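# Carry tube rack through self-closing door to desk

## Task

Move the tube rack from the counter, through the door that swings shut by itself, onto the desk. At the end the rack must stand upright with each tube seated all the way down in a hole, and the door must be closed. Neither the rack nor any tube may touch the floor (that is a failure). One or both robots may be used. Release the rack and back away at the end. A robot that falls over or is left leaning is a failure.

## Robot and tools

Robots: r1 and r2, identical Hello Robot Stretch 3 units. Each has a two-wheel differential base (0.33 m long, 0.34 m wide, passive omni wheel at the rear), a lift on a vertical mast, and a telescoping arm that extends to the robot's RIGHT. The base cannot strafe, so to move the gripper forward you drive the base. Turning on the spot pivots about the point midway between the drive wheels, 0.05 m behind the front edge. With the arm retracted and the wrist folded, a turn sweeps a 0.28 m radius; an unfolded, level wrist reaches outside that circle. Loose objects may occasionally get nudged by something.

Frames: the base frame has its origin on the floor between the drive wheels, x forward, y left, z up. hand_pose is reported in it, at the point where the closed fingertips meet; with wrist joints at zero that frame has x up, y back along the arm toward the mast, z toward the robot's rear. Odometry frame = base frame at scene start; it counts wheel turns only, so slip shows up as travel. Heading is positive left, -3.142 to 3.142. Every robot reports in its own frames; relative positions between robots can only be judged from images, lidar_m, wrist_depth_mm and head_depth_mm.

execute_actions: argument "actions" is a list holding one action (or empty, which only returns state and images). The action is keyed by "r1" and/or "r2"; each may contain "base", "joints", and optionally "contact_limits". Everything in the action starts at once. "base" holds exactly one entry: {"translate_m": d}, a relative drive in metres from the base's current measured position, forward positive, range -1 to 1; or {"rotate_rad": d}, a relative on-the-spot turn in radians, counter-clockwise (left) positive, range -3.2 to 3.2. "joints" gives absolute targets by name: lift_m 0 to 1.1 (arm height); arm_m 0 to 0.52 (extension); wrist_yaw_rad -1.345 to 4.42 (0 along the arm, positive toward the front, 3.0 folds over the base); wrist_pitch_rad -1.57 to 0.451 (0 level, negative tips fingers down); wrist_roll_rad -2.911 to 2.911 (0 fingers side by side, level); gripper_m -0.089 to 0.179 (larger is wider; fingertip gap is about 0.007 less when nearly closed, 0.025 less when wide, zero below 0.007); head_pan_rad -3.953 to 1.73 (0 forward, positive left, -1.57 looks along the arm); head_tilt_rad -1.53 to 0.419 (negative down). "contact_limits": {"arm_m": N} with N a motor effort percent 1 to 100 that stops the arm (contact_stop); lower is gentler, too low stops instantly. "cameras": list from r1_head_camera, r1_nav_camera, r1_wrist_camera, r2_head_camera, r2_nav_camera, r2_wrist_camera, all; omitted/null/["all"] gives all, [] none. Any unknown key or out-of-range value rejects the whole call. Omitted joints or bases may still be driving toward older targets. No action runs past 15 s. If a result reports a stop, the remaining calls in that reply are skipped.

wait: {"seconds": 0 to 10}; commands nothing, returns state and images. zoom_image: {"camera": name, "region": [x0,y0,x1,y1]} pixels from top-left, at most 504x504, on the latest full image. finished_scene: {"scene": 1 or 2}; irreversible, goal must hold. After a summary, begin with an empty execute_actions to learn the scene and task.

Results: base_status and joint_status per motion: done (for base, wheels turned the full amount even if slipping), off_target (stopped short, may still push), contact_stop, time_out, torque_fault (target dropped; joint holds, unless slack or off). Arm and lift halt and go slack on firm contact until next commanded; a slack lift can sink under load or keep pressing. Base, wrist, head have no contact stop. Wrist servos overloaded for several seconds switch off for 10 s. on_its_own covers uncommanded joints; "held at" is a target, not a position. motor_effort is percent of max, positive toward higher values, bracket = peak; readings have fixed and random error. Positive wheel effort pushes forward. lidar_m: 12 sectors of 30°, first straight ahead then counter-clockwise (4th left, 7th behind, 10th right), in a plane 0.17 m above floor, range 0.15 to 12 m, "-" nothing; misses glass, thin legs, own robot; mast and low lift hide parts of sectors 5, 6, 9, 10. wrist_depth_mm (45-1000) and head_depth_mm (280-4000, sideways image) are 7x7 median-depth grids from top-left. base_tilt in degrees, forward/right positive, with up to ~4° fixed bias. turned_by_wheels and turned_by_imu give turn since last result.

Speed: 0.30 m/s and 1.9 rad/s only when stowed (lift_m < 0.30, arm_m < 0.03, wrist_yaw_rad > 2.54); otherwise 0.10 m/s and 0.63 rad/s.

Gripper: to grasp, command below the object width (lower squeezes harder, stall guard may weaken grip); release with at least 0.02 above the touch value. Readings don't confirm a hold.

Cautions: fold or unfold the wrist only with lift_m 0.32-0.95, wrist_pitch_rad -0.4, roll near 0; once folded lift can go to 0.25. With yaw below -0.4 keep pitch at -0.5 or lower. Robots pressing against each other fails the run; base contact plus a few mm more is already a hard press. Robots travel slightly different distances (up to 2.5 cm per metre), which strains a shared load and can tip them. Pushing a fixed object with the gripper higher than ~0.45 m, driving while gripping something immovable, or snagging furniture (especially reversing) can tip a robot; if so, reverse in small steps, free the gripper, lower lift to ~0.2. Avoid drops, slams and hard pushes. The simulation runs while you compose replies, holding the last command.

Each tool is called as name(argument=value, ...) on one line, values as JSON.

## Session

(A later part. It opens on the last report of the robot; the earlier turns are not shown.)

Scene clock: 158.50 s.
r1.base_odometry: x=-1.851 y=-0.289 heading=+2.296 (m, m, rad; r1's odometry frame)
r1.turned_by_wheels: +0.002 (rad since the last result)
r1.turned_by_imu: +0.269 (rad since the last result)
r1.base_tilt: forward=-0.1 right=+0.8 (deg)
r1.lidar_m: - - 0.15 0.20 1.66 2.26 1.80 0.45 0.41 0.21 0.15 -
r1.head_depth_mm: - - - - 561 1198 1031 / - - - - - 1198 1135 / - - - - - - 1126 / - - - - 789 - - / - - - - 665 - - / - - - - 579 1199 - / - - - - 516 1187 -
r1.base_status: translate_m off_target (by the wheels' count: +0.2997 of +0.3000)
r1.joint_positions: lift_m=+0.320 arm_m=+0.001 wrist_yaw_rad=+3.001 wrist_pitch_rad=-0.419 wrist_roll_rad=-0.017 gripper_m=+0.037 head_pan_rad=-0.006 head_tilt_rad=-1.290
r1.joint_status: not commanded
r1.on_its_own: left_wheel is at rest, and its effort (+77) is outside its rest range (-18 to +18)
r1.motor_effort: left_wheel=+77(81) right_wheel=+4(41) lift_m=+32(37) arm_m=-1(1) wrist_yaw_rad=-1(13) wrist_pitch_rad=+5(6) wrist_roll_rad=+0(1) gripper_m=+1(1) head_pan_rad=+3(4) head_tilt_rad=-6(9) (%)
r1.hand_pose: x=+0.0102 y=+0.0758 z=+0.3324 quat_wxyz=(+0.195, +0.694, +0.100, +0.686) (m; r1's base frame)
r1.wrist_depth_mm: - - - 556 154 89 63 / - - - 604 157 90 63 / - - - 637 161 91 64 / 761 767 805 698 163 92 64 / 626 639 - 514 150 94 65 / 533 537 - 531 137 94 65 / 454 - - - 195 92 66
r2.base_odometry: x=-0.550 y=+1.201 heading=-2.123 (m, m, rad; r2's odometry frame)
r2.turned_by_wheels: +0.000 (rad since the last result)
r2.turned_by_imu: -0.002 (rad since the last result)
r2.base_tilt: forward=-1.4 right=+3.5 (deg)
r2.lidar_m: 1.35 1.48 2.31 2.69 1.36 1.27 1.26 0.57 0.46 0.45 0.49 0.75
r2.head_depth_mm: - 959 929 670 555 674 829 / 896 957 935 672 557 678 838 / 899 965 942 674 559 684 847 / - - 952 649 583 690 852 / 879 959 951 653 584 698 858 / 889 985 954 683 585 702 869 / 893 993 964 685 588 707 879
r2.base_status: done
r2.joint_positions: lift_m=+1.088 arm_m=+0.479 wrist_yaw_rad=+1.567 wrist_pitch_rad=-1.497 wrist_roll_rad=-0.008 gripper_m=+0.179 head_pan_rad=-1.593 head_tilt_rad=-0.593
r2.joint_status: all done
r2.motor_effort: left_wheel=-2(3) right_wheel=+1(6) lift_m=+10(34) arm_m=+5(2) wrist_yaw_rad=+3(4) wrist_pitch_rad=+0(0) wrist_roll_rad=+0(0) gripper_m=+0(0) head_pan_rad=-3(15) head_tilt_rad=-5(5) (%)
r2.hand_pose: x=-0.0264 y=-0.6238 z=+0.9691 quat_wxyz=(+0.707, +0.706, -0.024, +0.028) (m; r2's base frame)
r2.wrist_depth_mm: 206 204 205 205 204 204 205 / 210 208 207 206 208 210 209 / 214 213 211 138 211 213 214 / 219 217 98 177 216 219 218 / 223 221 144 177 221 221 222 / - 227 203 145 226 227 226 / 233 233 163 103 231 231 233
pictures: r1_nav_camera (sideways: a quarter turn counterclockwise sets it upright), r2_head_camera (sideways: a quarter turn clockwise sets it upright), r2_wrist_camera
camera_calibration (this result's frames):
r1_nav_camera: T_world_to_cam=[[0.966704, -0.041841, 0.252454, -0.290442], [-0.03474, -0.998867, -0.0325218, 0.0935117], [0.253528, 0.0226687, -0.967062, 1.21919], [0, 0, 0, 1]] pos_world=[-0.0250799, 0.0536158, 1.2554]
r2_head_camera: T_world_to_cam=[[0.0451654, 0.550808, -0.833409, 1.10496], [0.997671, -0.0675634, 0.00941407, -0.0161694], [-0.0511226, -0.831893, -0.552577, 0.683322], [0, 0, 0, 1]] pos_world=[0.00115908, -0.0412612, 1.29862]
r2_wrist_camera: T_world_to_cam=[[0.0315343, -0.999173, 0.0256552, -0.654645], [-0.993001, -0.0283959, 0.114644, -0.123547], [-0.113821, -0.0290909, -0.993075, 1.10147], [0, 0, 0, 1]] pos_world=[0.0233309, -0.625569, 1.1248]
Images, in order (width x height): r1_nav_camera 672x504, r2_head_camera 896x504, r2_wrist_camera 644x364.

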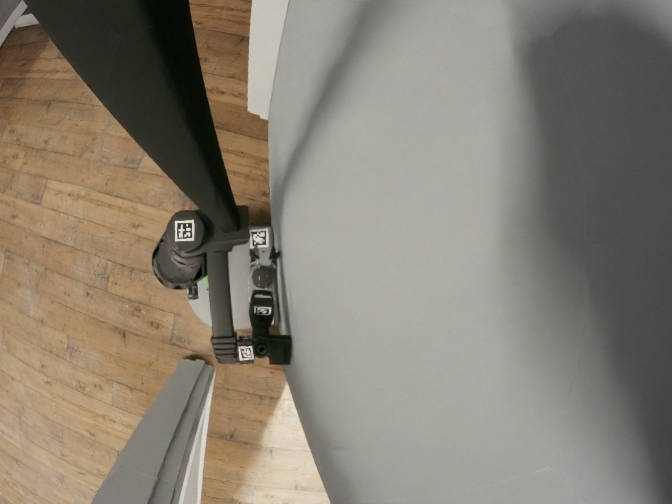

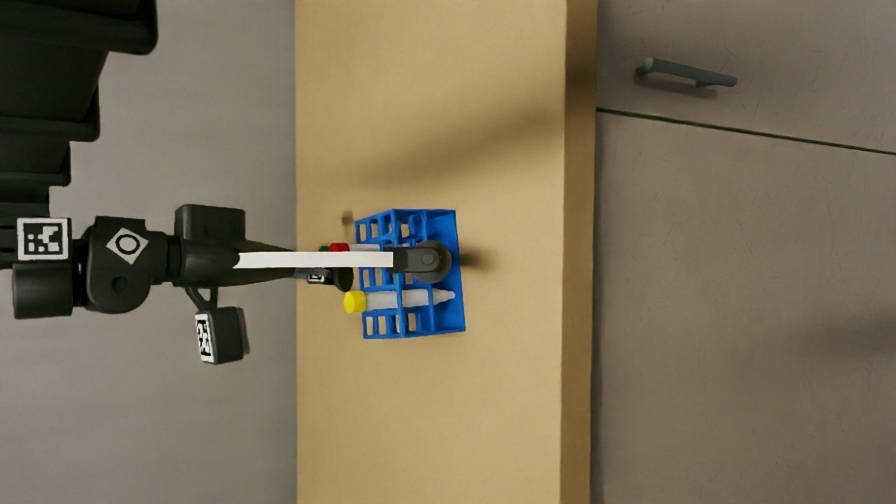

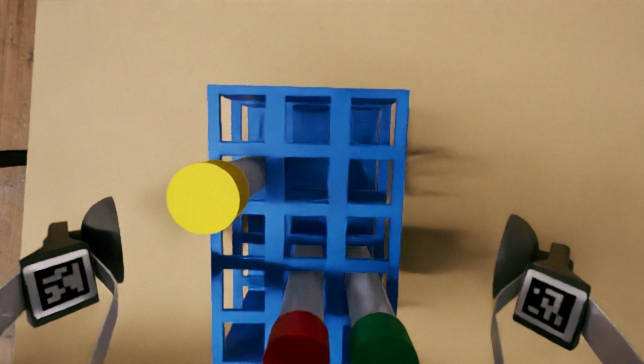

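execute_actions(actions=[{"r1":{"base":{"translate_m":0.3}},"r2":{"base":{"translate_m":0.004},"joints":{"gripper_m":0.112}}}], cameras=["r1_nav_camera","r2_head_camera","r2_wrist_camera"])

zoom_image(camera="r2_head_camera", region=[250, 170, 500, 380])

Scene clock: 173.33 s.
r1.base_odometry: x=-2.050 y=-0.065 heading=+2.297 (m, m, rad; r1's odometry frame)
r1.turned_by_wheels: +0.002 (rad since the last result)
r1.turned_by_imu: +0.397 (rad since the last result)
r1.base_tilt: forward=+0.0 right=+0.8 (deg)
r1.lidar_m: - - 0.15 0.20 2.26 2.02 0.61 0.60 1.91 0.21 0.15 -
r1.head_depth_mm: - - - - 567 1197 1144 / - - - - - 1198 1132 / - - - - - - 1126 / - - - - 801 - - / - - - - 674 - - / - - - - 584 1198 - / - - - - 518 1190 -
r1.base_status: translate_m off_target (by the wheels' count: +0.2997 of +0.3000)
r1.joint_positions: lift_m=+0.320 arm_m=+0.001 wrist_yaw_rad=+3.001 wrist_pitch_rad=-0.419 wrist_roll_rad=-0.017 gripper_m=+0.037 head_pan_rad=-0.005 head_tilt_rad=-1.290
r1.joint_status: not commanded
r1.on_its_own: left_wheel is at rest, and its effort (+81) is outside its rest range (-18 to +18)
r1.motor_effort: left_wheel=+81(83) right_wheel=+2(22) lift_m=+32(32) arm_m=-1(1) wrist_yaw_rad=-1(1) wrist_pitch_rad=+5(6) wrist_roll_rad=-1(0) gripper_m=+1(1) head_pan_rad=+4(3) head_tilt_rad=-5(6) (%)
r1.hand_pose: x=+0.0101 y=+0.0758 z=+0.3324 quat_wxyz=(+0.195, +0.694, +0.100, +0.686) (m; r1's base frame)
r1.wrist_depth_mm: - - - 565 154 89 63 / - - - 596 156 90 63 / - - - 638 160 92 64 / 776 794 796 700 163 92 64 / 638 623 - 513 150 94 65 / 524 523 - 528 137 94 65 / 455 - - - 196 92 66
r2.base_odometry: x=-0.552 y=+1.197 heading=-2.123 (m, m, rad; r2's odometry frame)
r2.turned_by_wheels: +0.000 (rad since the last result)
r2.turned_by_imu: -0.002 (rad since the last result)
r2.base_tilt: forward=-1.4 right=+3.5 (deg)
r2.lidar_m: 1.35 1.48 2.31 2.69 2.72 1.28 1.27 0.58 0.46 0.45 0.49 0.75
r2.head_depth_mm: - 963 932 668 556 675 831 / 894 961 937 672 559 682 839 / 896 967 948 651 579 686 847 / - - 952 651 580 692 856 / 882 961 958 656 584 699 866 / 886 987 970 682 586 704 872 / 898 994 967 686 587 708 878
r2.base_status: done
r2.joint_positions: lift_m=+1.088 arm_m=+0.479 wrist_yaw_rad=+1.567 wrist_pitch_rad=-1.497 wrist_roll_rad=-0.008 gripper_m=+0.112 head_pan_rad=-1.593 head_tilt_rad=-0.593
r2.joint_status: all done
r2.motor_effort: left_wheel=-2(2) right_wheel=+2(5) lift_m=+9(9) arm_m=+5(5) wrist_yaw_rad=+2(2) wrist_pitch_rad=+0(0) wrist_roll_rad=+0(0) gripper_m=+0(93) head_pan_rad=-5(4) head_tilt_rad=-5(5) (%)
r2.hand_pose: x=-0.0264 y=-0.6238 z=+0.9691 quat_wxyz=(+0.707, +0.706, -0.024, +0.028) (m; r2's base frame)
r2.wrist_depth_mm: 206 205 205 204 204 204 204 / 211 209 207 207 209 209 209 / 213 213 211 163 211 214 212 / 217 216 128 178 216 218 218 / 224 221 142 144 202 222 222 / 228 - 166 145 226 227 227 / 234 232 162 111 231 233 232
pictures: r1_nav_camera (sideways: a quarter turn counterclockwise sets it upright), r2_head_camera (sideways: a quarter turn clockwise sets it upright), r2_wrist_camera
camera_calibration (this result's frames):
r1_nav_camera: T_world_to_cam=[[0.96677, -0.0416324, 0.252234, -0.290156], [-0.0345316, -0.998875, -0.0325152, 0.0935018], [0.253304, 0.0227247, -0.96712, 1.21927], [0, 0, 0, 1]] pos_world=[-0.0251021, 0.0536091, 1.25541]
r2_head_camera: T_world_to_cam=[[0.0451681, 0.550808, -0.833409, 1.10496], [0.99767, -0.0675681, 0.00941408, -0.0161694], [-0.0511265, -0.831893, -0.552577, 0.683322], [0, 0, 0, 1]] pos_world=[0.00115889, -0.0412611, 1.29862]
r2_wrist_camera: T_world_to_cam=[[0.0315436, -0.999173, 0.0256552, -0.654645], [-0.993, -0.0284051, 0.114644, -0.123553], [-0.11382, -0.0290919, -0.993075, 1.10147], [0, 0, 0, 1]] pos_world=[0.0233309, -0.625569, 1.1248]
Images, in order (width x height): r1_nav_camera 672x504, r2_head_camera 896x504, r2_wrist_camera 644x364.

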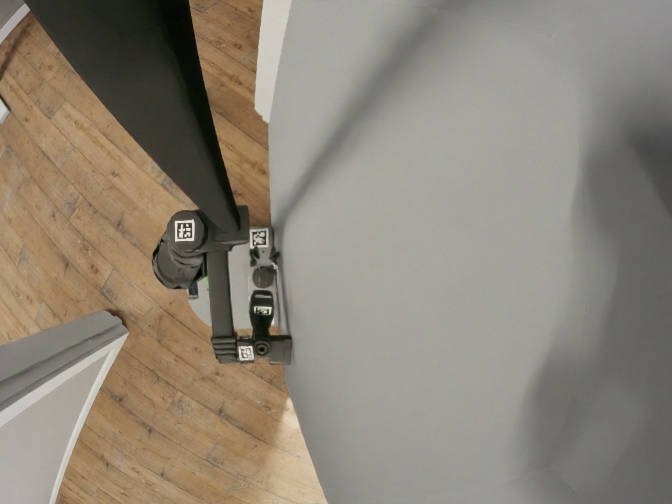

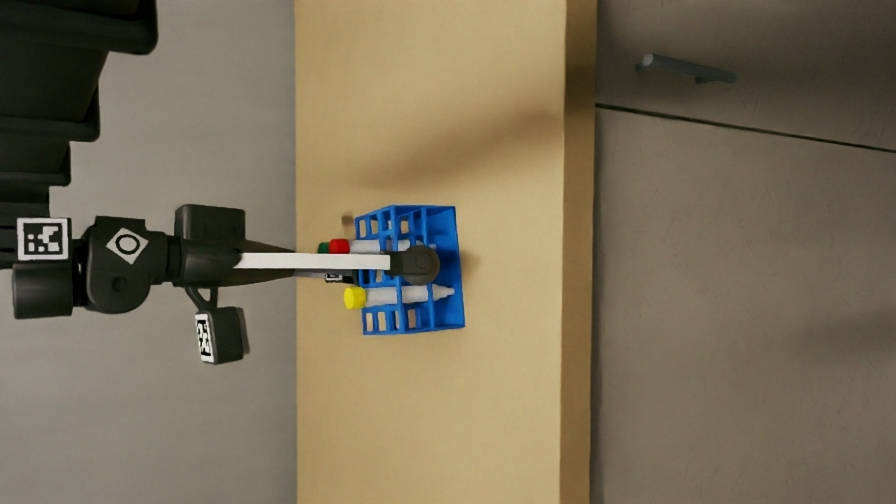

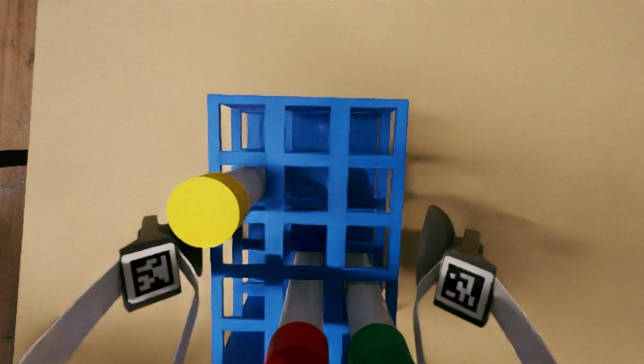

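Region (250, 170, 500, 380) of r2_head_camera's 896x504 image, scaled by 2.016, with more detail than that image has; it fills the top 423 rows of this view, and the rest is white.

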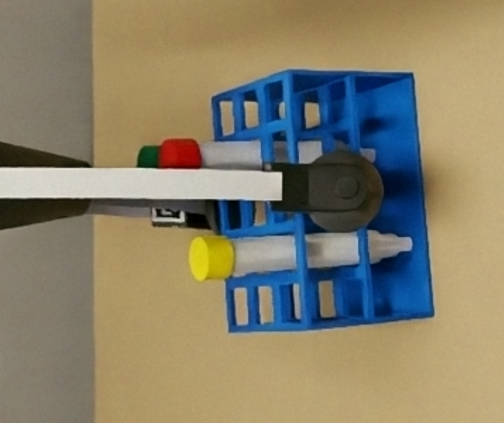

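execute_actions(actions=[])

Scene clock: 194.30 s.
r1.base_odometry: x=-2.050 y=-0.065 heading=+2.297 (m, m, rad; r1's odometry frame)
r1.turned_by_wheels: +0.000 (rad since the last result)
r1.turned_by_imu: -0.001 (rad since the last result)
r1.base_tilt: forward=+0.0 right=+0.8 (deg)
r1.lidar_m: - - 0.15 0.20 2.25 2.01 0.62 0.60 1.92 0.22 0.15 -
r1.head_depth_mm: - - - - 569 1201 1143 / - - - - - 1197 1134 / - - - - - - 1124 / - - - - 799 - - / - - - - 673 - - / - - - - 587 1205 - / - - - - 519 1193 -
r1.base_status: translate_m off_target (by the wheels' count: +0.2997 of +0.3000)
r1.joint_positions: lift_m=+0.320 arm_m=+0.001 wrist_yaw_rad=+3.001 wrist_pitch_rad=-0.419 wrist_roll_rad=-0.017 gripper_m=+0.037 head_pan_rad=-0.005 head_tilt_rad=-1.290
r1.joint_status: not commanded
r1.on_its_own: left_wheel is at rest, and its effort (+80) is outside its rest range (-18 to +18)
r1.motor_effort: left_wheel=+80(83) right_wheel=+2(22) lift_m=+33(32) arm_m=-1(1) wrist_yaw_rad=+0(1) wrist_pitch_rad=+5(6) wrist_roll_rad=-1(0) gripper_m=+0(1) head_pan_rad=+4(3) head_tilt_rad=-5(6) (%)
r1.hand_pose: x=+0.0101 y=+0.0758 z=+0.3324 quat_wxyz=(+0.195, +0.694, +0.100, +0.686) (m; r1's base frame)
r1.wrist_depth_mm: - - - 554 154 89 63 / - - - 607 157 91 63 / - - - 638 161 91 64 / 772 781 780 706 164 92 64 / 636 640 - 514 149 93 65 / 527 529 - 525 138 95 65 / 466 - - - 195 92 66
r2.base_odometry: x=-0.552 y=+1.197 heading=-2.123 (m, m, rad; r2's odometry frame)
r2.turned_by_wheels: +0.000 (rad since the last result)
r2.turned_by_imu: -0.001 (rad since the last result)
r2.base_tilt: forward=-1.4 right=+3.6 (deg)
r2.lidar_m: 1.35 1.48 2.31 2.69 2.72 1.28 1.27 0.58 0.46 0.45 0.49 0.75
r2.head_depth_mm: - 961 930 666 556 677 834 / 898 956 937 670 558 680 837 / 896 961 944 651 580 690 846 / - - 949 648 583 693 857 / 881 965 951 652 582 698 865 / 890 984 961 683 585 700 869 / 894 996 966 686 589 707 876
r2.base_status: done
r2.joint_positions: lift_m=+1.088 arm_m=+0.479 wrist_yaw_rad=+1.567 wrist_pitch_rad=-1.497 wrist_roll_rad=-0.008 gripper_m=+0.112 head_pan_rad=-1.593 head_tilt_rad=-0.593
r2.joint_status: all done
r2.motor_effort: left_wheel=-2(2) right_wheel=+2(5) lift_m=+9(9) arm_m=+5(5) wrist_yaw_rad=+2(2) wrist_pitch_rad=+0(0) wrist_roll_rad=+0(0) gripper_m=+0(93) head_pan_rad=-4(4) head_tilt_rad=-5(5) (%)
r2.hand_pose: x=-0.0264 y=-0.6238 z=+0.9691 quat_wxyz=(+0.707, +0.706, -0.024, +0.028) (m; r2's base frame)
r2.wrist_depth_mm: 206 203 205 205 205 205 204 / 211 209 207 207 208 209 208 / 214 213 211 164 212 213 214 / 217 217 129 178 216 218 218 / 223 222 141 144 202 222 223 / 227 - 166 146 225 226 228 / 233 233 161 111 231 232 233
pictures: r1_head_camera (sideways: a quarter turn clockwise sets it upright), r1_nav_camera (sideways: a quarter turn counterclockwise sets it upright), r1_wrist_camera, r2_head_camera (sideways: a quarter turn clockwise sets it upright), r2_nav_camera (sideways: a quarter turn counterclockwise sets it upright), r2_wrist_camera
camera_calibration (this result's frames):
r1_head_camera: T_world_to_cam=[[-0.953863, 0.0236845, -0.299305, 0.415862], [0.0237039, 0.999713, 0.00356619, -0.00354352], [0.299304, -0.00369305, -0.954151, 1.19417], [0, 0, 0, 1]] pos_world=[0.039339, -0.00189683, 1.2639]
r1_nav_camera: T_world_to_cam=[[0.96677, -0.0416326, 0.252234, -0.290156], [-0.0345318, -0.998875, -0.0325152, 0.0935018], [0.253304, 0.0227247, -0.96712, 1.21927], [0, 0, 0, 1]] pos_world=[-0.0251021, 0.0536091, 1.25541]
r1_wrist_camera: T_world_to_cam=[[0.996565, -0.0769628, 0.0305754, -0.0118286], [-0.0174695, -0.55627, -0.830818, 0.351106], [0.0809502, 0.82743, -0.555703, 0.290868], [0, 0, 0, 1]] pos_world=[-0.00562426, -0.0462737, 0.453704]
r2_head_camera: T_world_to_cam=[[0.0451681, 0.550808, -0.833409, 1.10496], [0.99767, -0.0675682, 0.00941408, -0.0161695], [-0.0511266, -0.831893, -0.552576, 0.683322], [0, 0, 0, 1]] pos_world=[0.00115888, -0.0412611, 1.29862]
r2_nav_camera: T_world_to_cam=[[-0.064907, -0.524117, 0.849169, -1.0579], [-0.997768, 0.0206909, -0.0634945, 0.142943], [0.0157084, -0.851395, -0.52429, 0.636419], [0, 0, 0, 1]] pos_world=[0.063962, -0.0155747, 1.24108]
r2_wrist_camera: T_world_to_cam=[[0.0315436, -0.999173, 0.0256552, -0.654645], [-0.993, -0.0284051, 0.114644, -0.123553], [-0.11382, -0.029092, -0.993075, 1.10147], [0, 0, 0, 1]] pos_world=[0.0233309, -0.625569, 1.1248]
Images, in order (width x height): r1_head_camera 896x504, r1_nav_camera 672x504, r1_wrist_camera 644x364, r2_head_camera 896x504, r2_nav_camera 672x504, r2_wrist_camera 644x364.

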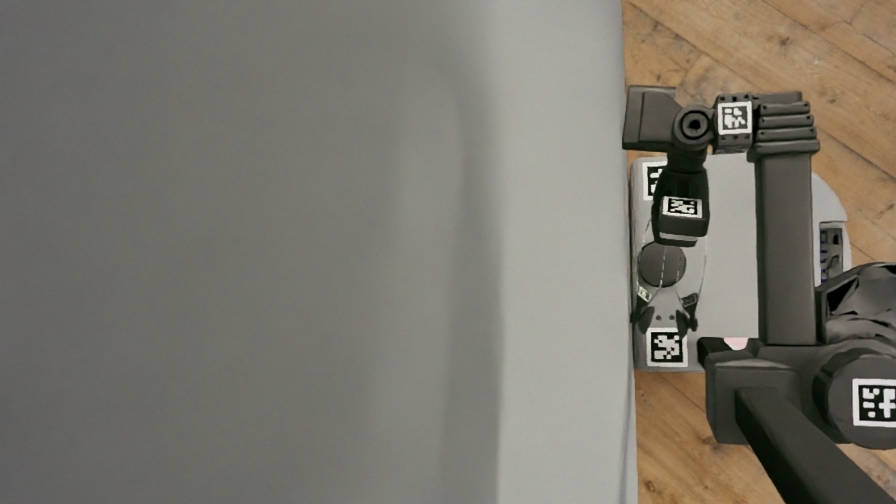

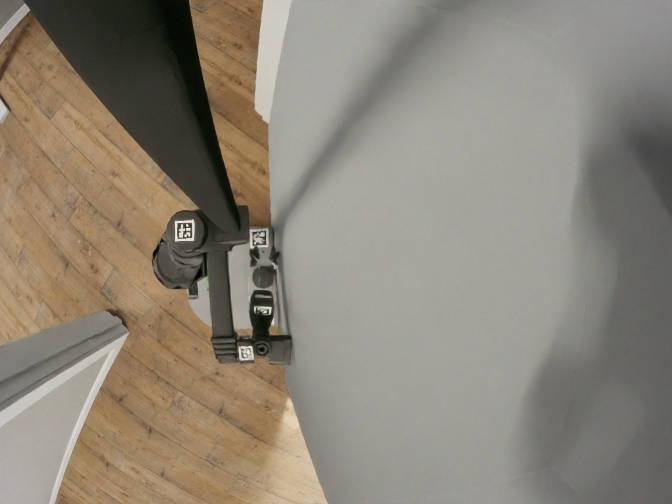

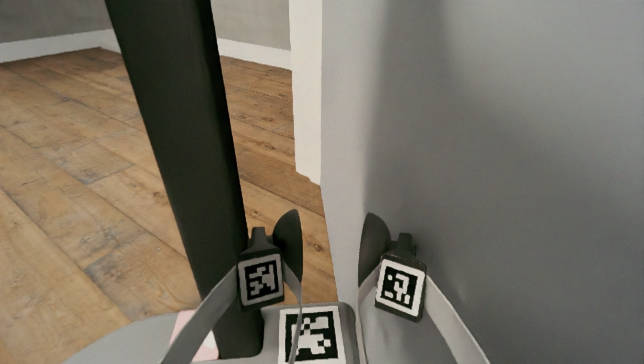

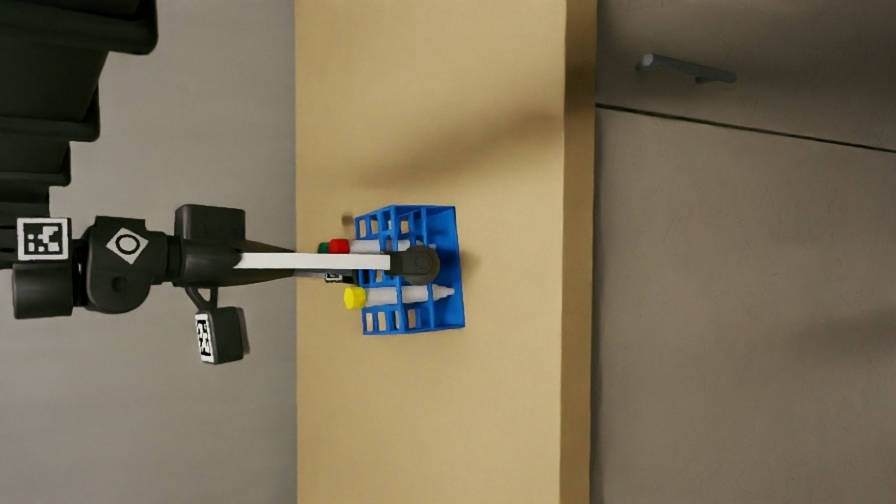

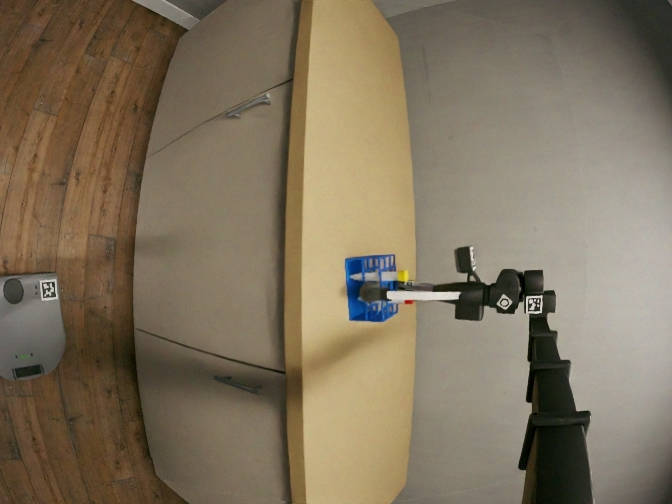

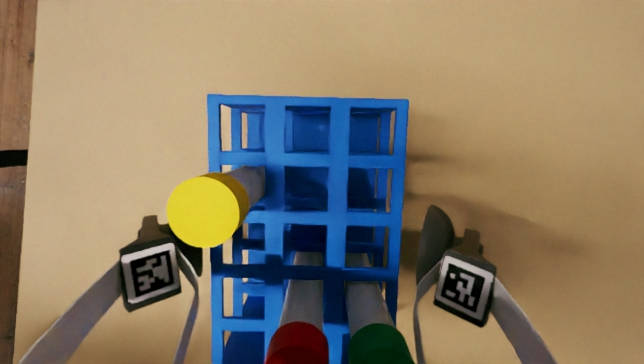

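execute_actions(actions=[{"r1":{"base":{"translate_m":0.3}},"r2":{"joints":{"gripper_m":0.06,"arm_m":0.476}}}], cameras=["r1_nav_camera","r2_head_camera","r2_wrist_camera"])

Scene clock: 203.10 s.
r1.base_odometry: x=-2.250 y=+0.159 heading=+2.299 (m, m, rad; r1's odometry frame)
r1.turned_by_wheels: +0.002 (rad since the last result)
r1.turned_by_imu: +0.393 (rad since the last result)
r1.base_tilt: forward=-0.1 right=+0.8 (deg)
r1.lidar_m: - - 0.15 0.19 2.19 2.74 0.84 2.09 1.63 0.29 0.15 -
r1.head_depth_mm: - - - - 931 1192 1144 / - - - - 489 1199 1137 / - - - - 438 - 1123 / - - - - 616 - - / - - - - 509 - - / - - - - 435 1211 - / - - - - 507 1189 -
r1.base_status: translate_m off_target (by the wheels' count: +0.2998 of +0.3000)
r1.joint_positions: lift_m=+0.320 arm_m=+0.001 wrist_yaw_rad=+3.001 wrist_pitch_rad=-0.419 wrist_roll_rad=-0.017 gripper_m=+0.037 head_pan_rad=-0.005 head_tilt_rad=-1.290
r1.joint_status: not commanded
r1.on_its_own: left_wheel is at rest, and its effort (+68) is outside its rest range (-18 to +18)
r1.motor_effort: left_wheel=+68(82) right_wheel=+1(18) lift_m=+33(32) arm_m=+0(1) wrist_yaw_rad=-1(1) wrist_pitch_rad=+5(6) wrist_roll_rad=-1(1) gripper_m=+1(1) head_pan_rad=+3(4) head_tilt_rad=-6(6) (%)
r1.hand_pose: x=+0.0102 y=+0.0758 z=+0.3325 quat_wxyz=(+0.195, +0.694, +0.100, +0.686) (m; r1's base frame)
r1.wrist_depth_mm: - - - 447 157 96 68 / - - - 484 161 97 69 / - - - 526 166 99 70 / 771 807 801 567 171 100 71 / 651 637 - 469 159 102 72 / 532 525 - 517 147 104 73 / 471 - - - 206 100 73
r2.base_odometry: x=-0.552 y=+1.197 heading=-2.123 (m, m, rad; r2's odometry frame)
r2.turned_by_wheels: +0.000 (rad since the last result)
r2.turned_by_imu: -0.002 (rad since the last result)
r2.base_tilt: forward=-1.4 right=+3.5 (deg)
r2.lidar_m: 1.35 1.48 2.31 1.51 1.77 1.28 1.27 0.57 0.46 0.45 0.49 0.75
r2.head_depth_mm: - 965 934 667 557 677 829 / 901 958 939 670 559 679 840 / 898 960 944 653 578 683 852 / - - 951 649 581 693 850 / 885 962 955 653 586 698 863 / 896 983 959 683 584 701 869 / 896 994 968 686 588 710 882
r2.base_status: not commanded
r2.joint_positions: lift_m=+1.088 arm_m=+0.476 wrist_yaw_rad=+1.567 wrist_pitch_rad=-1.497 wrist_roll_rad=-0.008 gripper_m=+0.061 head_pan_rad=-1.593 head_tilt_rad=-0.593
r2.joint_status: all done
r2.motor_effort: left_wheel=-2(2) right_wheel=+2(2) lift_m=+9(9) arm_m=-6(7) wrist_yaw_rad=+3(3) wrist_pitch_rad=+0(1) wrist_roll_rad=+0(0) gripper_m=-14(97) head_pan_rad=-4(3) head_tilt_rad=-5(5) (%)
r2.hand_pose: x=-0.0264 y=-0.6215 z=+0.9691 quat_wxyz=(+0.707, +0.706, -0.024, +0.028) (m; r2's base frame)
r2.wrist_depth_mm: 206 204 204 205 204 204 205 / 210 208 208 207 209 209 208 / 214 213 207 170 211 214 214 / 219 219 123 138 216 218 217 / 223 221 92 141 179 222 222 / 227 226 182 142 145 229 227 / 233 232 166 115 230 232 233
pictures: r1_nav_camera (sideways: a quarter turn counterclockwise sets it upright), r2_head_camera (sideways: a quarter turn clockwise sets it upright), r2_wrist_camera
camera_calibration (this result's frames):
r1_nav_camera: T_world_to_cam=[[0.966838, -0.0412353, 0.252038, -0.289902], [-0.0341276, -0.998889, -0.0325093, 0.0934917], [0.253098, 0.0228298, -0.967171, 1.21934], [0, 0, 0, 1]] pos_world=[-0.0251335, 0.0535963, 1.25541]
r2_head_camera: T_world_to_cam=[[0.0451696, 0.550808, -0.833409, 1.10496], [0.99767, -0.0675709, 0.00941407, -0.0161694], [-0.0511288, -0.831892, -0.552577, 0.683322], [0, 0, 0, 1]] pos_world=[0.00115877, -0.0412611, 1.29862]
r2_wrist_camera: T_world_to_cam=[[0.0315915, -0.999172, 0.0256552, -0.65238], [-0.992999, -0.0284527, 0.114644, -0.123517], [-0.113819, -0.0290974, -0.993075, 1.10152], [0, 0, 0, 1]] pos_world=[0.023331, -0.623302, 1.12479]
Images, in order (width x height): r1_nav_camera 672x504, r2_head_camera 896x504, r2_wrist_camera 644x364.

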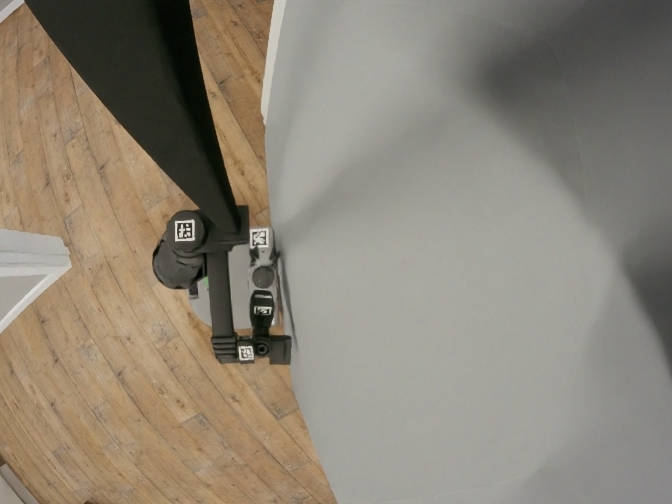

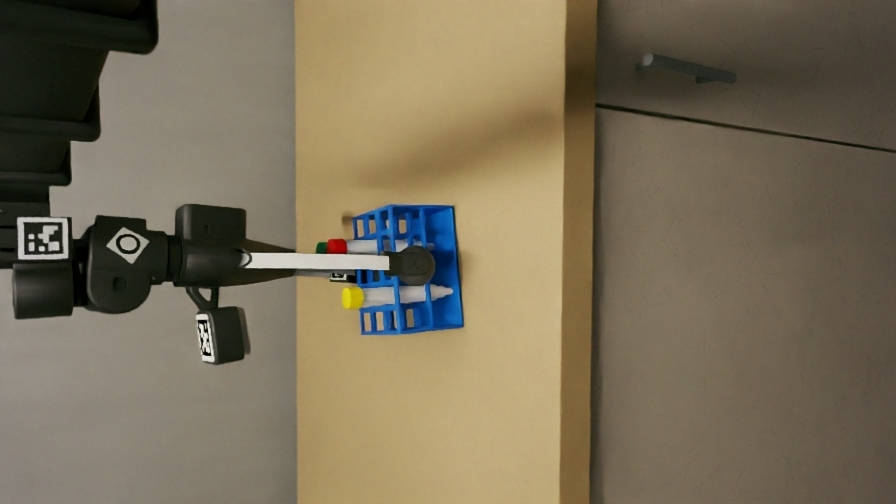

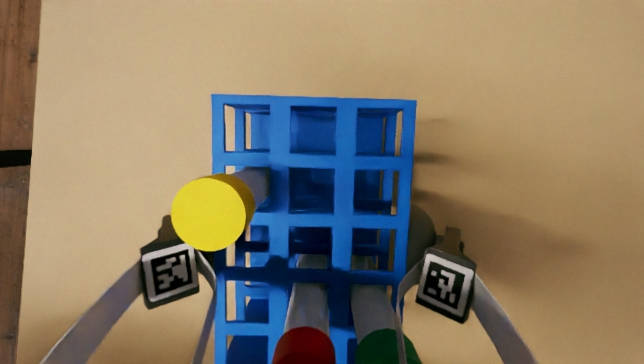

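execute_actions(actions=[{"r1":{"base":{"translate_m":0.15}},"r2":{"joints":{"gripper_m":0.04}}}], cameras=["r1_nav_camera","r2_wrist_camera"])

execute_actions(actions=[{"r1":{"base":{"rotate_rad":-1.2}},"r2":{"joints":{"lift_m":1.1}}}], cameras=["r1_nav_camera","r2_head_camera","r2_wrist_camera"])

Scene clock: 219.03 s.
r1.base_odometry: x=-2.350 y=+0.270 heading=+2.300 (m, m, rad; r1's odometry frame)
r1.turned_by_wheels: +0.001 (rad since the last result)
r1.turned_by_imu: +0.204 (rad since the last result)
r1.base_tilt: forward=-0.1 right=+0.8 (deg)
r1.lidar_m: - - 0.15 0.19 2.66 0.96 0.97 1.72 2.48 0.33 0.15 -
r1.head_depth_mm: - - - - 778 1199 1142 / - - - - 589 1197 1136 / - - - - 508 - 1131 / - - - - 541 - - / - - - - 557 - - / - - - - 463 1203 - / - - - - 407 1193 -
r1.base_status: translate_m off_target (by the wheels' count: +0.1498 of +0.1500)
r1.joint_positions: lift_m=+0.320 arm_m=+0.001 wrist_yaw_rad=+3.000 wrist_pitch_rad=-0.419 wrist_roll_rad=-0.017 gripper_m=+0.037 head_pan_rad=-0.005 head_tilt_rad=-1.290
r1.joint_status: not commanded
r1.on_its_own: left_wheel is at rest, and its effort (+60) is outside its rest range (-18 to +18)
r1.motor_effort: left_wheel=+60(87) right_wheel=+1(32) lift_m=+31(33) arm_m=-1(1) wrist_yaw_rad=+0(2) wrist_pitch_rad=+5(5) wrist_roll_rad=+0(1) gripper_m=+0(1) head_pan_rad=+3(3) head_tilt_rad=-5(6) (%)
r1.hand_pose: x=+0.0103 y=+0.0759 z=+0.3325 quat_wxyz=(+0.195, +0.694, +0.100, +0.686) (m; r1's base frame)
r1.wrist_depth_mm: - - - 411 159 98 71 / - - - 442 164 100 72 / - - - 492 169 102 73 / 752 791 786 532 174 103 74 / 624 633 - 445 162 105 75 / 533 531 - 509 151 107 76 / 457 - - - 211 104 77
r2.base_odometry: x=-0.552 y=+1.197 heading=-2.123 (m, m, rad; r2's odometry frame)
r2.turned_by_wheels: +0.000 (rad since the last result)
r2.turned_by_imu: -0.001 (rad since the last result)
r2.base_tilt: forward=-1.4 right=+3.5 (deg)
r2.lidar_m: 1.35 1.48 2.31 1.70 1.85 1.28 1.27 0.58 0.46 0.45 0.49 0.75
r2.head_depth_mm: - 968 936 669 557 676 828 / 900 958 937 670 557 681 840 / 894 964 944 653 578 688 844 / - - 949 651 579 692 853 / 888 958 958 652 583 697 865 / 887 984 958 682 585 702 869 / 893 991 964 687 589 708 878
r2.base_status: not commanded
r2.joint_positions: lift_m=+1.088 arm_m=+0.476 wrist_yaw_rad=+1.567 wrist_pitch_rad=-1.497 wrist_roll_rad=-0.008 gripper_m=+0.041 head_pan_rad=-1.593 head_tilt_rad=-0.593
r2.joint_status: all done
r2.motor_effort: left_wheel=-2(2) right_wheel=+2(2) lift_m=+10(10) arm_m=-5(5) wrist_yaw_rad=+2(3) wrist_pitch_rad=+0(1) wrist_roll_rad=-1(1) gripper_m=-20(92) head_pan_rad=-4(3) head_tilt_rad=-5(5) (%)
r2.hand_pose: x=-0.0264 y=-0.6215 z=+0.9691 quat_wxyz=(+0.707, +0.706, -0.024, +0.028) (m; r2's base frame)
r2.wrist_depth_mm: 206 204 206 204 204 204 204 / 210 209 207 208 209 209 209 / 213 213 205 168 211 213 212 / 218 218 123 136 216 218 218 / 221 222 90 139 177 222 222 / 229 227 180 140 141 227 227 / 231 231 162 115 231 232 232
pictures: r1_nav_camera (sideways: a quarter turn counterclockwise sets it upright), r2_wrist_camera
camera_calibration (this result's frames):
r1_nav_camera: T_world_to_cam=[[0.966801, -0.0413063, 0.25217, -0.290073], [-0.0341967, -0.998886, -0.0325133, 0.0934972], [0.253232, 0.0228105, -0.967137, 1.21929], [0, 0, 0, 1]] pos_world=[-0.0251232, 0.0535986, 1.25541]
r2_wrist_camera: T_world_to_cam=[[0.0315918, -0.999172, 0.0256552, -0.65238], [-0.992999, -0.0284529, 0.114644, -0.123517], [-0.113819, -0.0290974, -0.993075, 1.10152], [0, 0, 0, 1]] pos_world=[0.023331, -0.623302, 1.12479]
Images, in order (width x height): r1_nav_camera 672x504, r2_wrist_camera 644x364.

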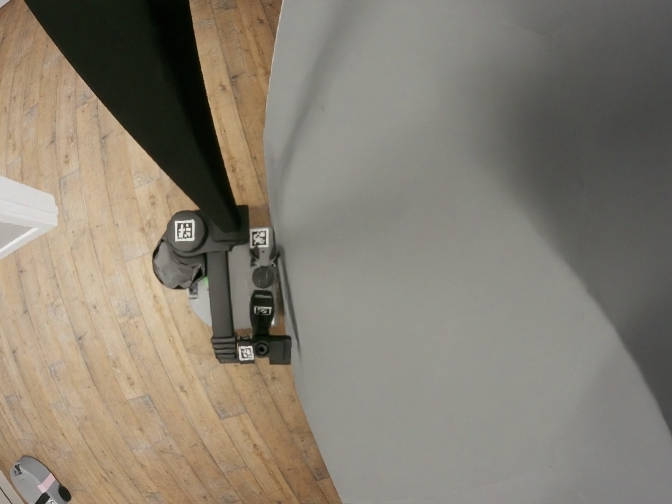

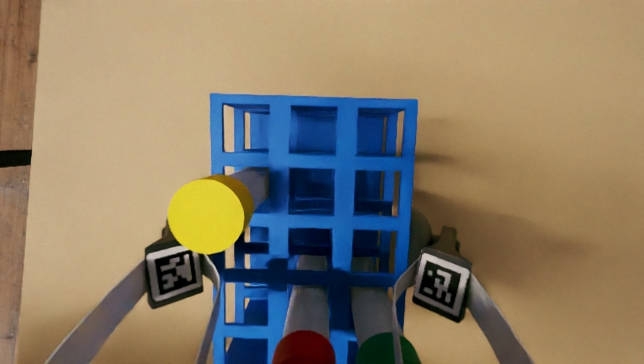

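Scene clock: 221.90 s.
r1.base_odometry: x=-2.349 y=+0.270 heading=+1.101 (m, m, rad; r1's odometry frame)
r1.turned_by_wheels: -1.199 (rad since the last result)
r1.turned_by_imu: -1.044 (rad since the last result)
r1.base_tilt: forward=+0.0 right=+0.8 (deg)
r1.lidar_m: 0.34 0.20 0.18 0.18 0.21 0.38 2.24 0.93 0.97 1.70 2.47 2.13
r1.head_depth_mm: 1591 1500 1419 1337 1260 1201 1143 / 1597 1493 1399 1334 1264 1198 1132 / 1586 1481 1415 1332 1261 - 1133 / 1591 1494 1406 1323 1255 - - / 542 647 800 1045 1239 - - / 409 465 539 638 787 905 - / 327 362 407 461 535 618 -
r1.base_status: done
r1.joint_positions: lift_m=+0.320 arm_m=+0.001 wrist_yaw_rad=+3.000 wrist_pitch_rad=-0.419 wrist_roll_rad=-0.017 gripper_m=+0.037 head_pan_rad=-0.005 head_tilt_rad=-1.290
r1.joint_status: not commanded
r1.on_its_own: left_wheel is at rest, and its effort (+25) is outside its rest range (-18 to +18)
r1.motor_effort: left_wheel=+25(86) right_wheel=+0(3) lift_m=+32(33) arm_m=-1(1) wrist_yaw_rad=-1(0) wrist_pitch_rad=+5(5) wrist_roll_rad=-1(1) gripper_m=+1(0) head_pan_rad=+3(3) head_tilt_rad=-5(6) (%)
r1.hand_pose: x=+0.0103 y=+0.0759 z=+0.3325 quat_wxyz=(+0.195, +0.694, +0.100, +0.686) (m; r1's base frame)
r1.wrist_depth_mm: 238 - 212 202 190 183 173 / 262 255 229 220 207 197 187 / 301 285 252 241 228 214 202 / 336 317 281 269 249 233 220 / 393 355 - 295 269 259 240 / 463 414 - 333 301 289 269 / 453 - - - 359 323 300
r2.base_odometry: x=-0.552 y=+1.197 heading=-2.123 (m, m, rad; r2's odometry frame)
r2.turned_by_wheels: +0.000 (rad since the last result)
r2.turned_by_imu: -0.001 (rad since the last result)
r2.base_tilt: forward=-1.3 right=+3.5 (deg)
r2.lidar_m: 1.35 1.48 2.31 1.83 1.83 1.28 1.27 0.57 0.46 0.45 0.49 0.75
r2.head_depth_mm: 897 950 936 668 556 674 831 / 892 958 939 672 559 680 838 / 882 965 945 655 577 687 846 / - - 950 649 581 690 855 / 888 965 959 653 582 698 863 / 889 982 960 683 585 701 874 / 899 994 967 686 588 709 881
r2.base_status: not commanded
r2.joint_positions: lift_m=+1.099 arm_m=+0.476 wrist_yaw_rad=+1.567 wrist_pitch_rad=-1.497 wrist_roll_rad=-0.008 gripper_m=+0.041 head_pan_rad=-1.593 head_tilt_rad=-0.593
r2.joint_status: all done
r2.motor_effort: left_wheel=-2(2) right_wheel=+2(2) lift_m=+42(39) arm_m=-5(5) wrist_yaw_rad=+2(2) wrist_pitch_rad=+0(1) wrist_roll_rad=+0(0) gripper_m=-19(20) head_pan_rad=-3(3) head_tilt_rad=-5(5) (%)
r2.hand_pose: x=-0.0264 y=-0.6215 z=+0.9806 quat_wxyz=(+0.707, +0.706, -0.024, +0.028) (m; r2's base frame)
r2.wrist_depth_mm: - 214 216 215 215 215 216 / - 220 219 219 219 220 220 / - 224 206 168 223 225 225 / 231 229 123 136 228 229 230 / 236 233 90 139 177 233 232 / 241 238 181 140 141 241 240 / 247 246 163 115 243 244 244
pictures: r1_nav_camera (sideways: a quarter turn counterclockwise sets it upright), r2_head_camera (sideways: a quarter turn clockwise sets it upright), r2_wrist_camera
camera_calibration (this result's frames):
r1_nav_camera: T_world_to_cam=[[0.966801, -0.0413053, 0.252169, -0.290072], [-0.0341957, -0.998886, -0.0325133, 0.0934972], [0.253231, 0.0228108, -0.967137, 1.21929], [0, 0, 0, 1]] pos_world=[-0.0251233, 0.0535986, 1.25541]
r2_head_camera: T_world_to_cam=[[0.0451717, 0.550808, -0.833409, 1.10496], [0.99767, -0.0675747, 0.00941407, -0.0161694], [-0.051132, -0.831892, -0.552577, 0.683322], [0, 0, 0, 1]] pos_world=[0.00115862, -0.0412611, 1.29862]
r2_wrist_camera: T_world_to_cam=[[0.0315917, -0.999172, 0.0256552, -0.652673], [-0.992999, -0.0284529, 0.114644, -0.124832], [-0.113819, -0.0290974, -0.993075, 1.1129], [0, 0, 0, 1]] pos_world=[0.023331, -0.623302, 1.13625]
Images, in order (width x height): r1_nav_camera 672x504, r2_head_camera 896x504, r2_wrist_camera 644x364.

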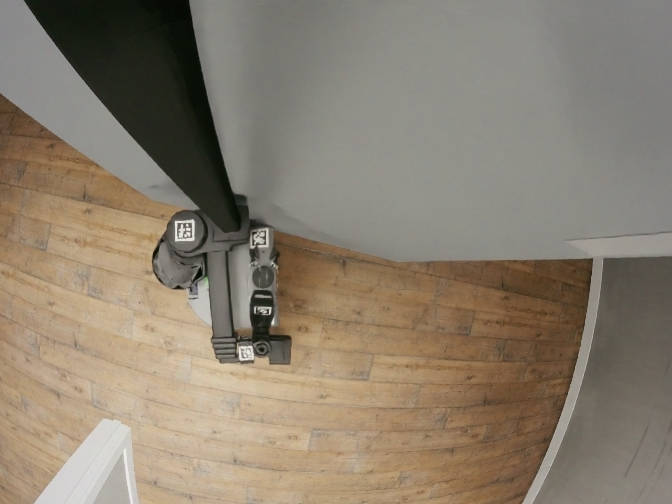

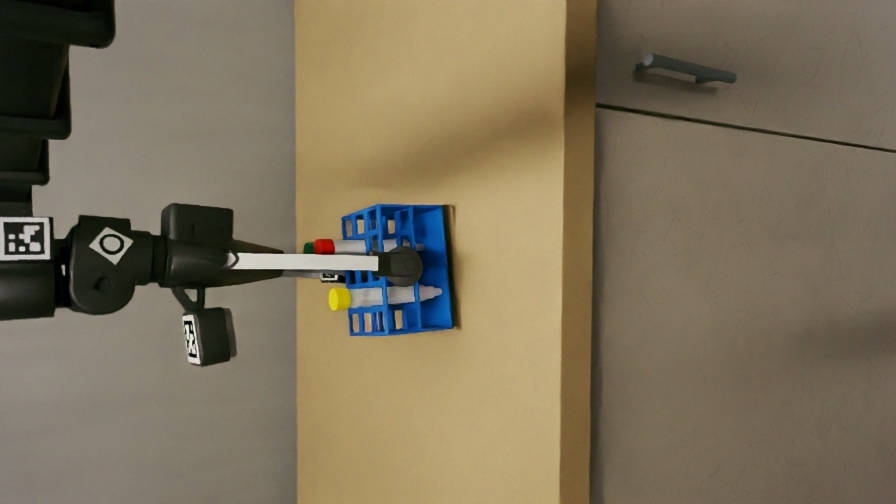

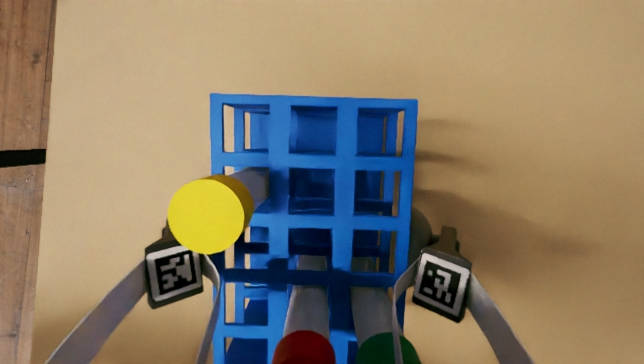

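execute_actions(actions=[{"r1":{"base":{"translate_m":0.3}},"r2":{"joints":{"arm_m":0.07,"head_tilt_rad":-0.9}}}], cameras=["r1_nav_camera","r2_head_camera","r2_wrist_camera"])

Scene clock: 236.00 s.
r1.base_odometry: x=-2.214 y=+0.538 heading=+1.102 (m, m, rad; r1's odometry frame)
r1.turned_by_wheels: +0.001 (rad since the last result)
r1.turned_by_imu: +0.125 (rad since the last result)
r1.base_tilt: forward=+0.0 right=+0.8 (deg)
r1.lidar_m: 0.31 0.20 0.18 0.18 0.22 0.42 2.51 1.13 1.96 1.65 2.04 1.87
r1.head_depth_mm: 1599 1492 1404 1336 1268 1205 1144 / 1584 1492 1421 1326 1265 1198 1134 / 1603 1493 1408 1334 1265 - 1128 / 1570 1492 1404 1330 1259 - - / 1582 1493 1396 1054 1239 - - / 1583 440 497 603 770 934 - / 301 332 382 443 525 636 -
r1.base_status: translate_m off_target (by the wheels' count: +0.2998 of +0.3000)
r1.joint_positions: lift_m=+0.320 arm_m=+0.001 wrist_yaw_rad=+3.000 wrist_pitch_rad=-0.419 wrist_roll_rad=-0.017 gripper_m=+0.037 head_pan_rad=-0.002 head_tilt_rad=-1.290
r1.joint_status: not commanded
r1.on_its_own: left_wheel is at rest, and its effort (+55) is outside its rest range (-18 to +18)
r1.motor_effort: left_wheel=+55(100) right_wheel=+6(21) lift_m=+33(33) arm_m=-1(1) wrist_yaw_rad=+0(1) wrist_pitch_rad=+6(5) wrist_roll_rad=+0(1) gripper_m=+0(0) head_pan_rad=+2(3) head_tilt_rad=-6(5) (%)
r1.hand_pose: x=+0.0104 y=+0.0758 z=+0.3324 quat_wxyz=(+0.195, +0.694, +0.100, +0.686) (m; r1's base frame)
r1.wrist_depth_mm: 252 - 215 204 190 178 167 / 284 271 234 222 207 193 180 / 324 300 259 243 226 208 195 / 370 335 288 270 248 228 209 / 431 383 - 298 272 250 229 / 509 461 - 336 296 277 255 / 457 - - - 356 310 287
r2.base_odometry: x=-0.552 y=+1.197 heading=-2.123 (m, m, rad; r2's odometry frame)
r2.turned_by_wheels: +0.000 (rad since the last result)
r2.turned_by_imu: -0.002 (rad since the last result)
r2.base_tilt: forward=-1.3 right=+3.5 (deg)
r2.lidar_m: 1.35 1.49 2.30 1.78 2.08 1.28 1.27 0.57 0.46 0.45 0.49 0.75
r2.head_depth_mm: 822 - 543 653 869 1215 1100 / - - 543 633 368 1217 1113 / - - - 357 342 1224 1134 / - 743 559 599 321 1216 1114 / 868 720 553 623 329 1220 1109 / 895 719 - 676 915 1222 1108 / 900 695 562 680 917 1212 1103
r2.base_status: not commanded
r2.joint_positions: lift_m=+1.099 arm_m=+0.070 wrist_yaw_rad=+1.569 wrist_pitch_rad=-1.497 wrist_roll_rad=-0.008 gripper_m=+0.041 head_pan_rad=-1.593 head_tilt_rad=-0.889
r2.joint_status: all done
r2.motor_effort: left_wheel=-2(2) right_wheel=+1(2) lift_m=+42(42) arm_m=-6(6) wrist_yaw_rad=+1(2) wrist_pitch_rad=+0(0) wrist_roll_rad=+0(1) gripper_m=-20(20) head_pan_rad=-4(4) head_tilt_rad=-8(38) (%)
r2.hand_pose: x=-0.0264 y=-0.2156 z=+0.9806 quat_wxyz=(+0.707, +0.706, -0.024, +0.028) (m; r2's base frame)
r2.wrist_depth_mm: - - - - - 505 321 / - - - - 963 477 310 / - - 170 169 625 450 299 / - - 112 136 577 428 263 / - - 90 139 177 408 254 / - - 181 140 141 365 246 / - - 161 116 477 354 247
pictures: r1_nav_camera (sideways: a quarter turn counterclockwise sets it upright), r2_head_camera (sideways: a quarter turn clockwise sets it upright), r2_wrist_camera
camera_calibration (this result's frames):
r1_nav_camera: T_world_to_cam=[[0.96692, -0.0383656, 0.252176, -0.290082], [-0.0311582, -0.998986, -0.0325135, 0.093479], [0.253168, 0.0235806, -0.967135, 1.21929], [0, 0, 0, 1]] pos_world=[-0.0252858, 0.0535034, 1.25541]
r2_head_camera: T_world_to_cam=[[0.0501714, 0.769889, -0.636203, 0.847901], [0.997638, -0.0685634, -0.00429633, 0.00168118], [-0.0469279, -0.634484, -0.77151, 0.968067], [0, 0, 0, 1]] pos_world=[0.00121177, -0.0384515, 1.28632]
r2_wrist_camera: T_world_to_cam=[[0.0332166, -0.999119, 0.0256552, -0.246963], [-0.992952, -0.0300677, 0.114644, -0.113626], [-0.113771, -0.0292825, -0.993075, 1.12468], [0, 0, 0, 1]] pos_world=[0.0233342, -0.217229, 1.13625]
Images, in order (width x height): r1_nav_camera 672x504, r2_head_camera 896x504, r2_wrist_camera 644x364.

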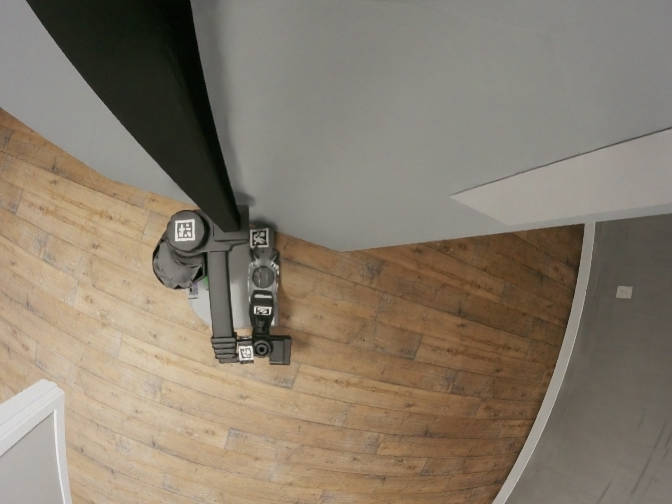

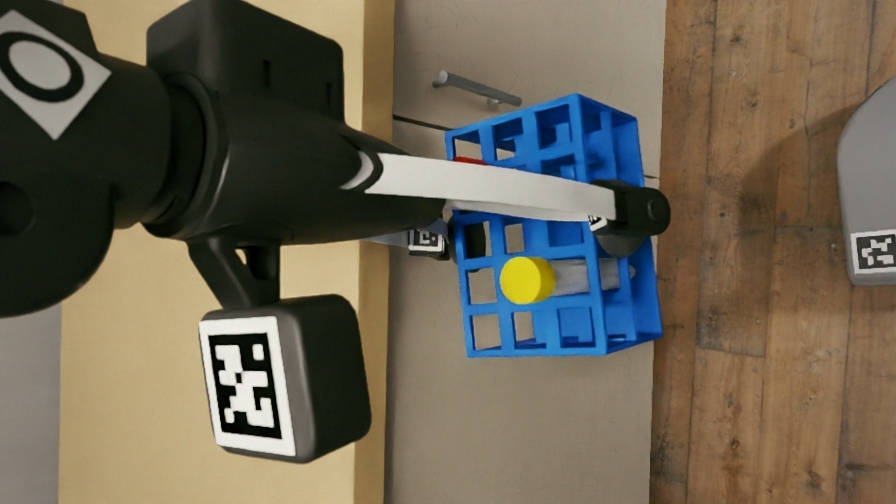

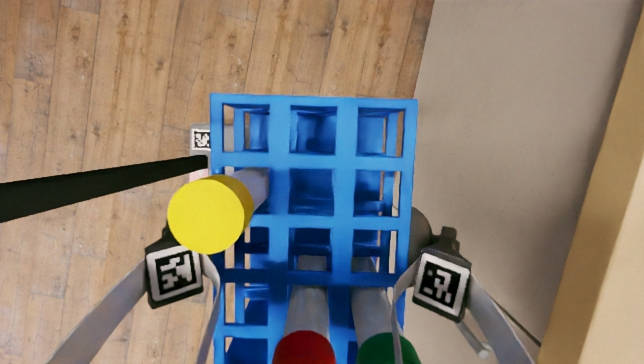

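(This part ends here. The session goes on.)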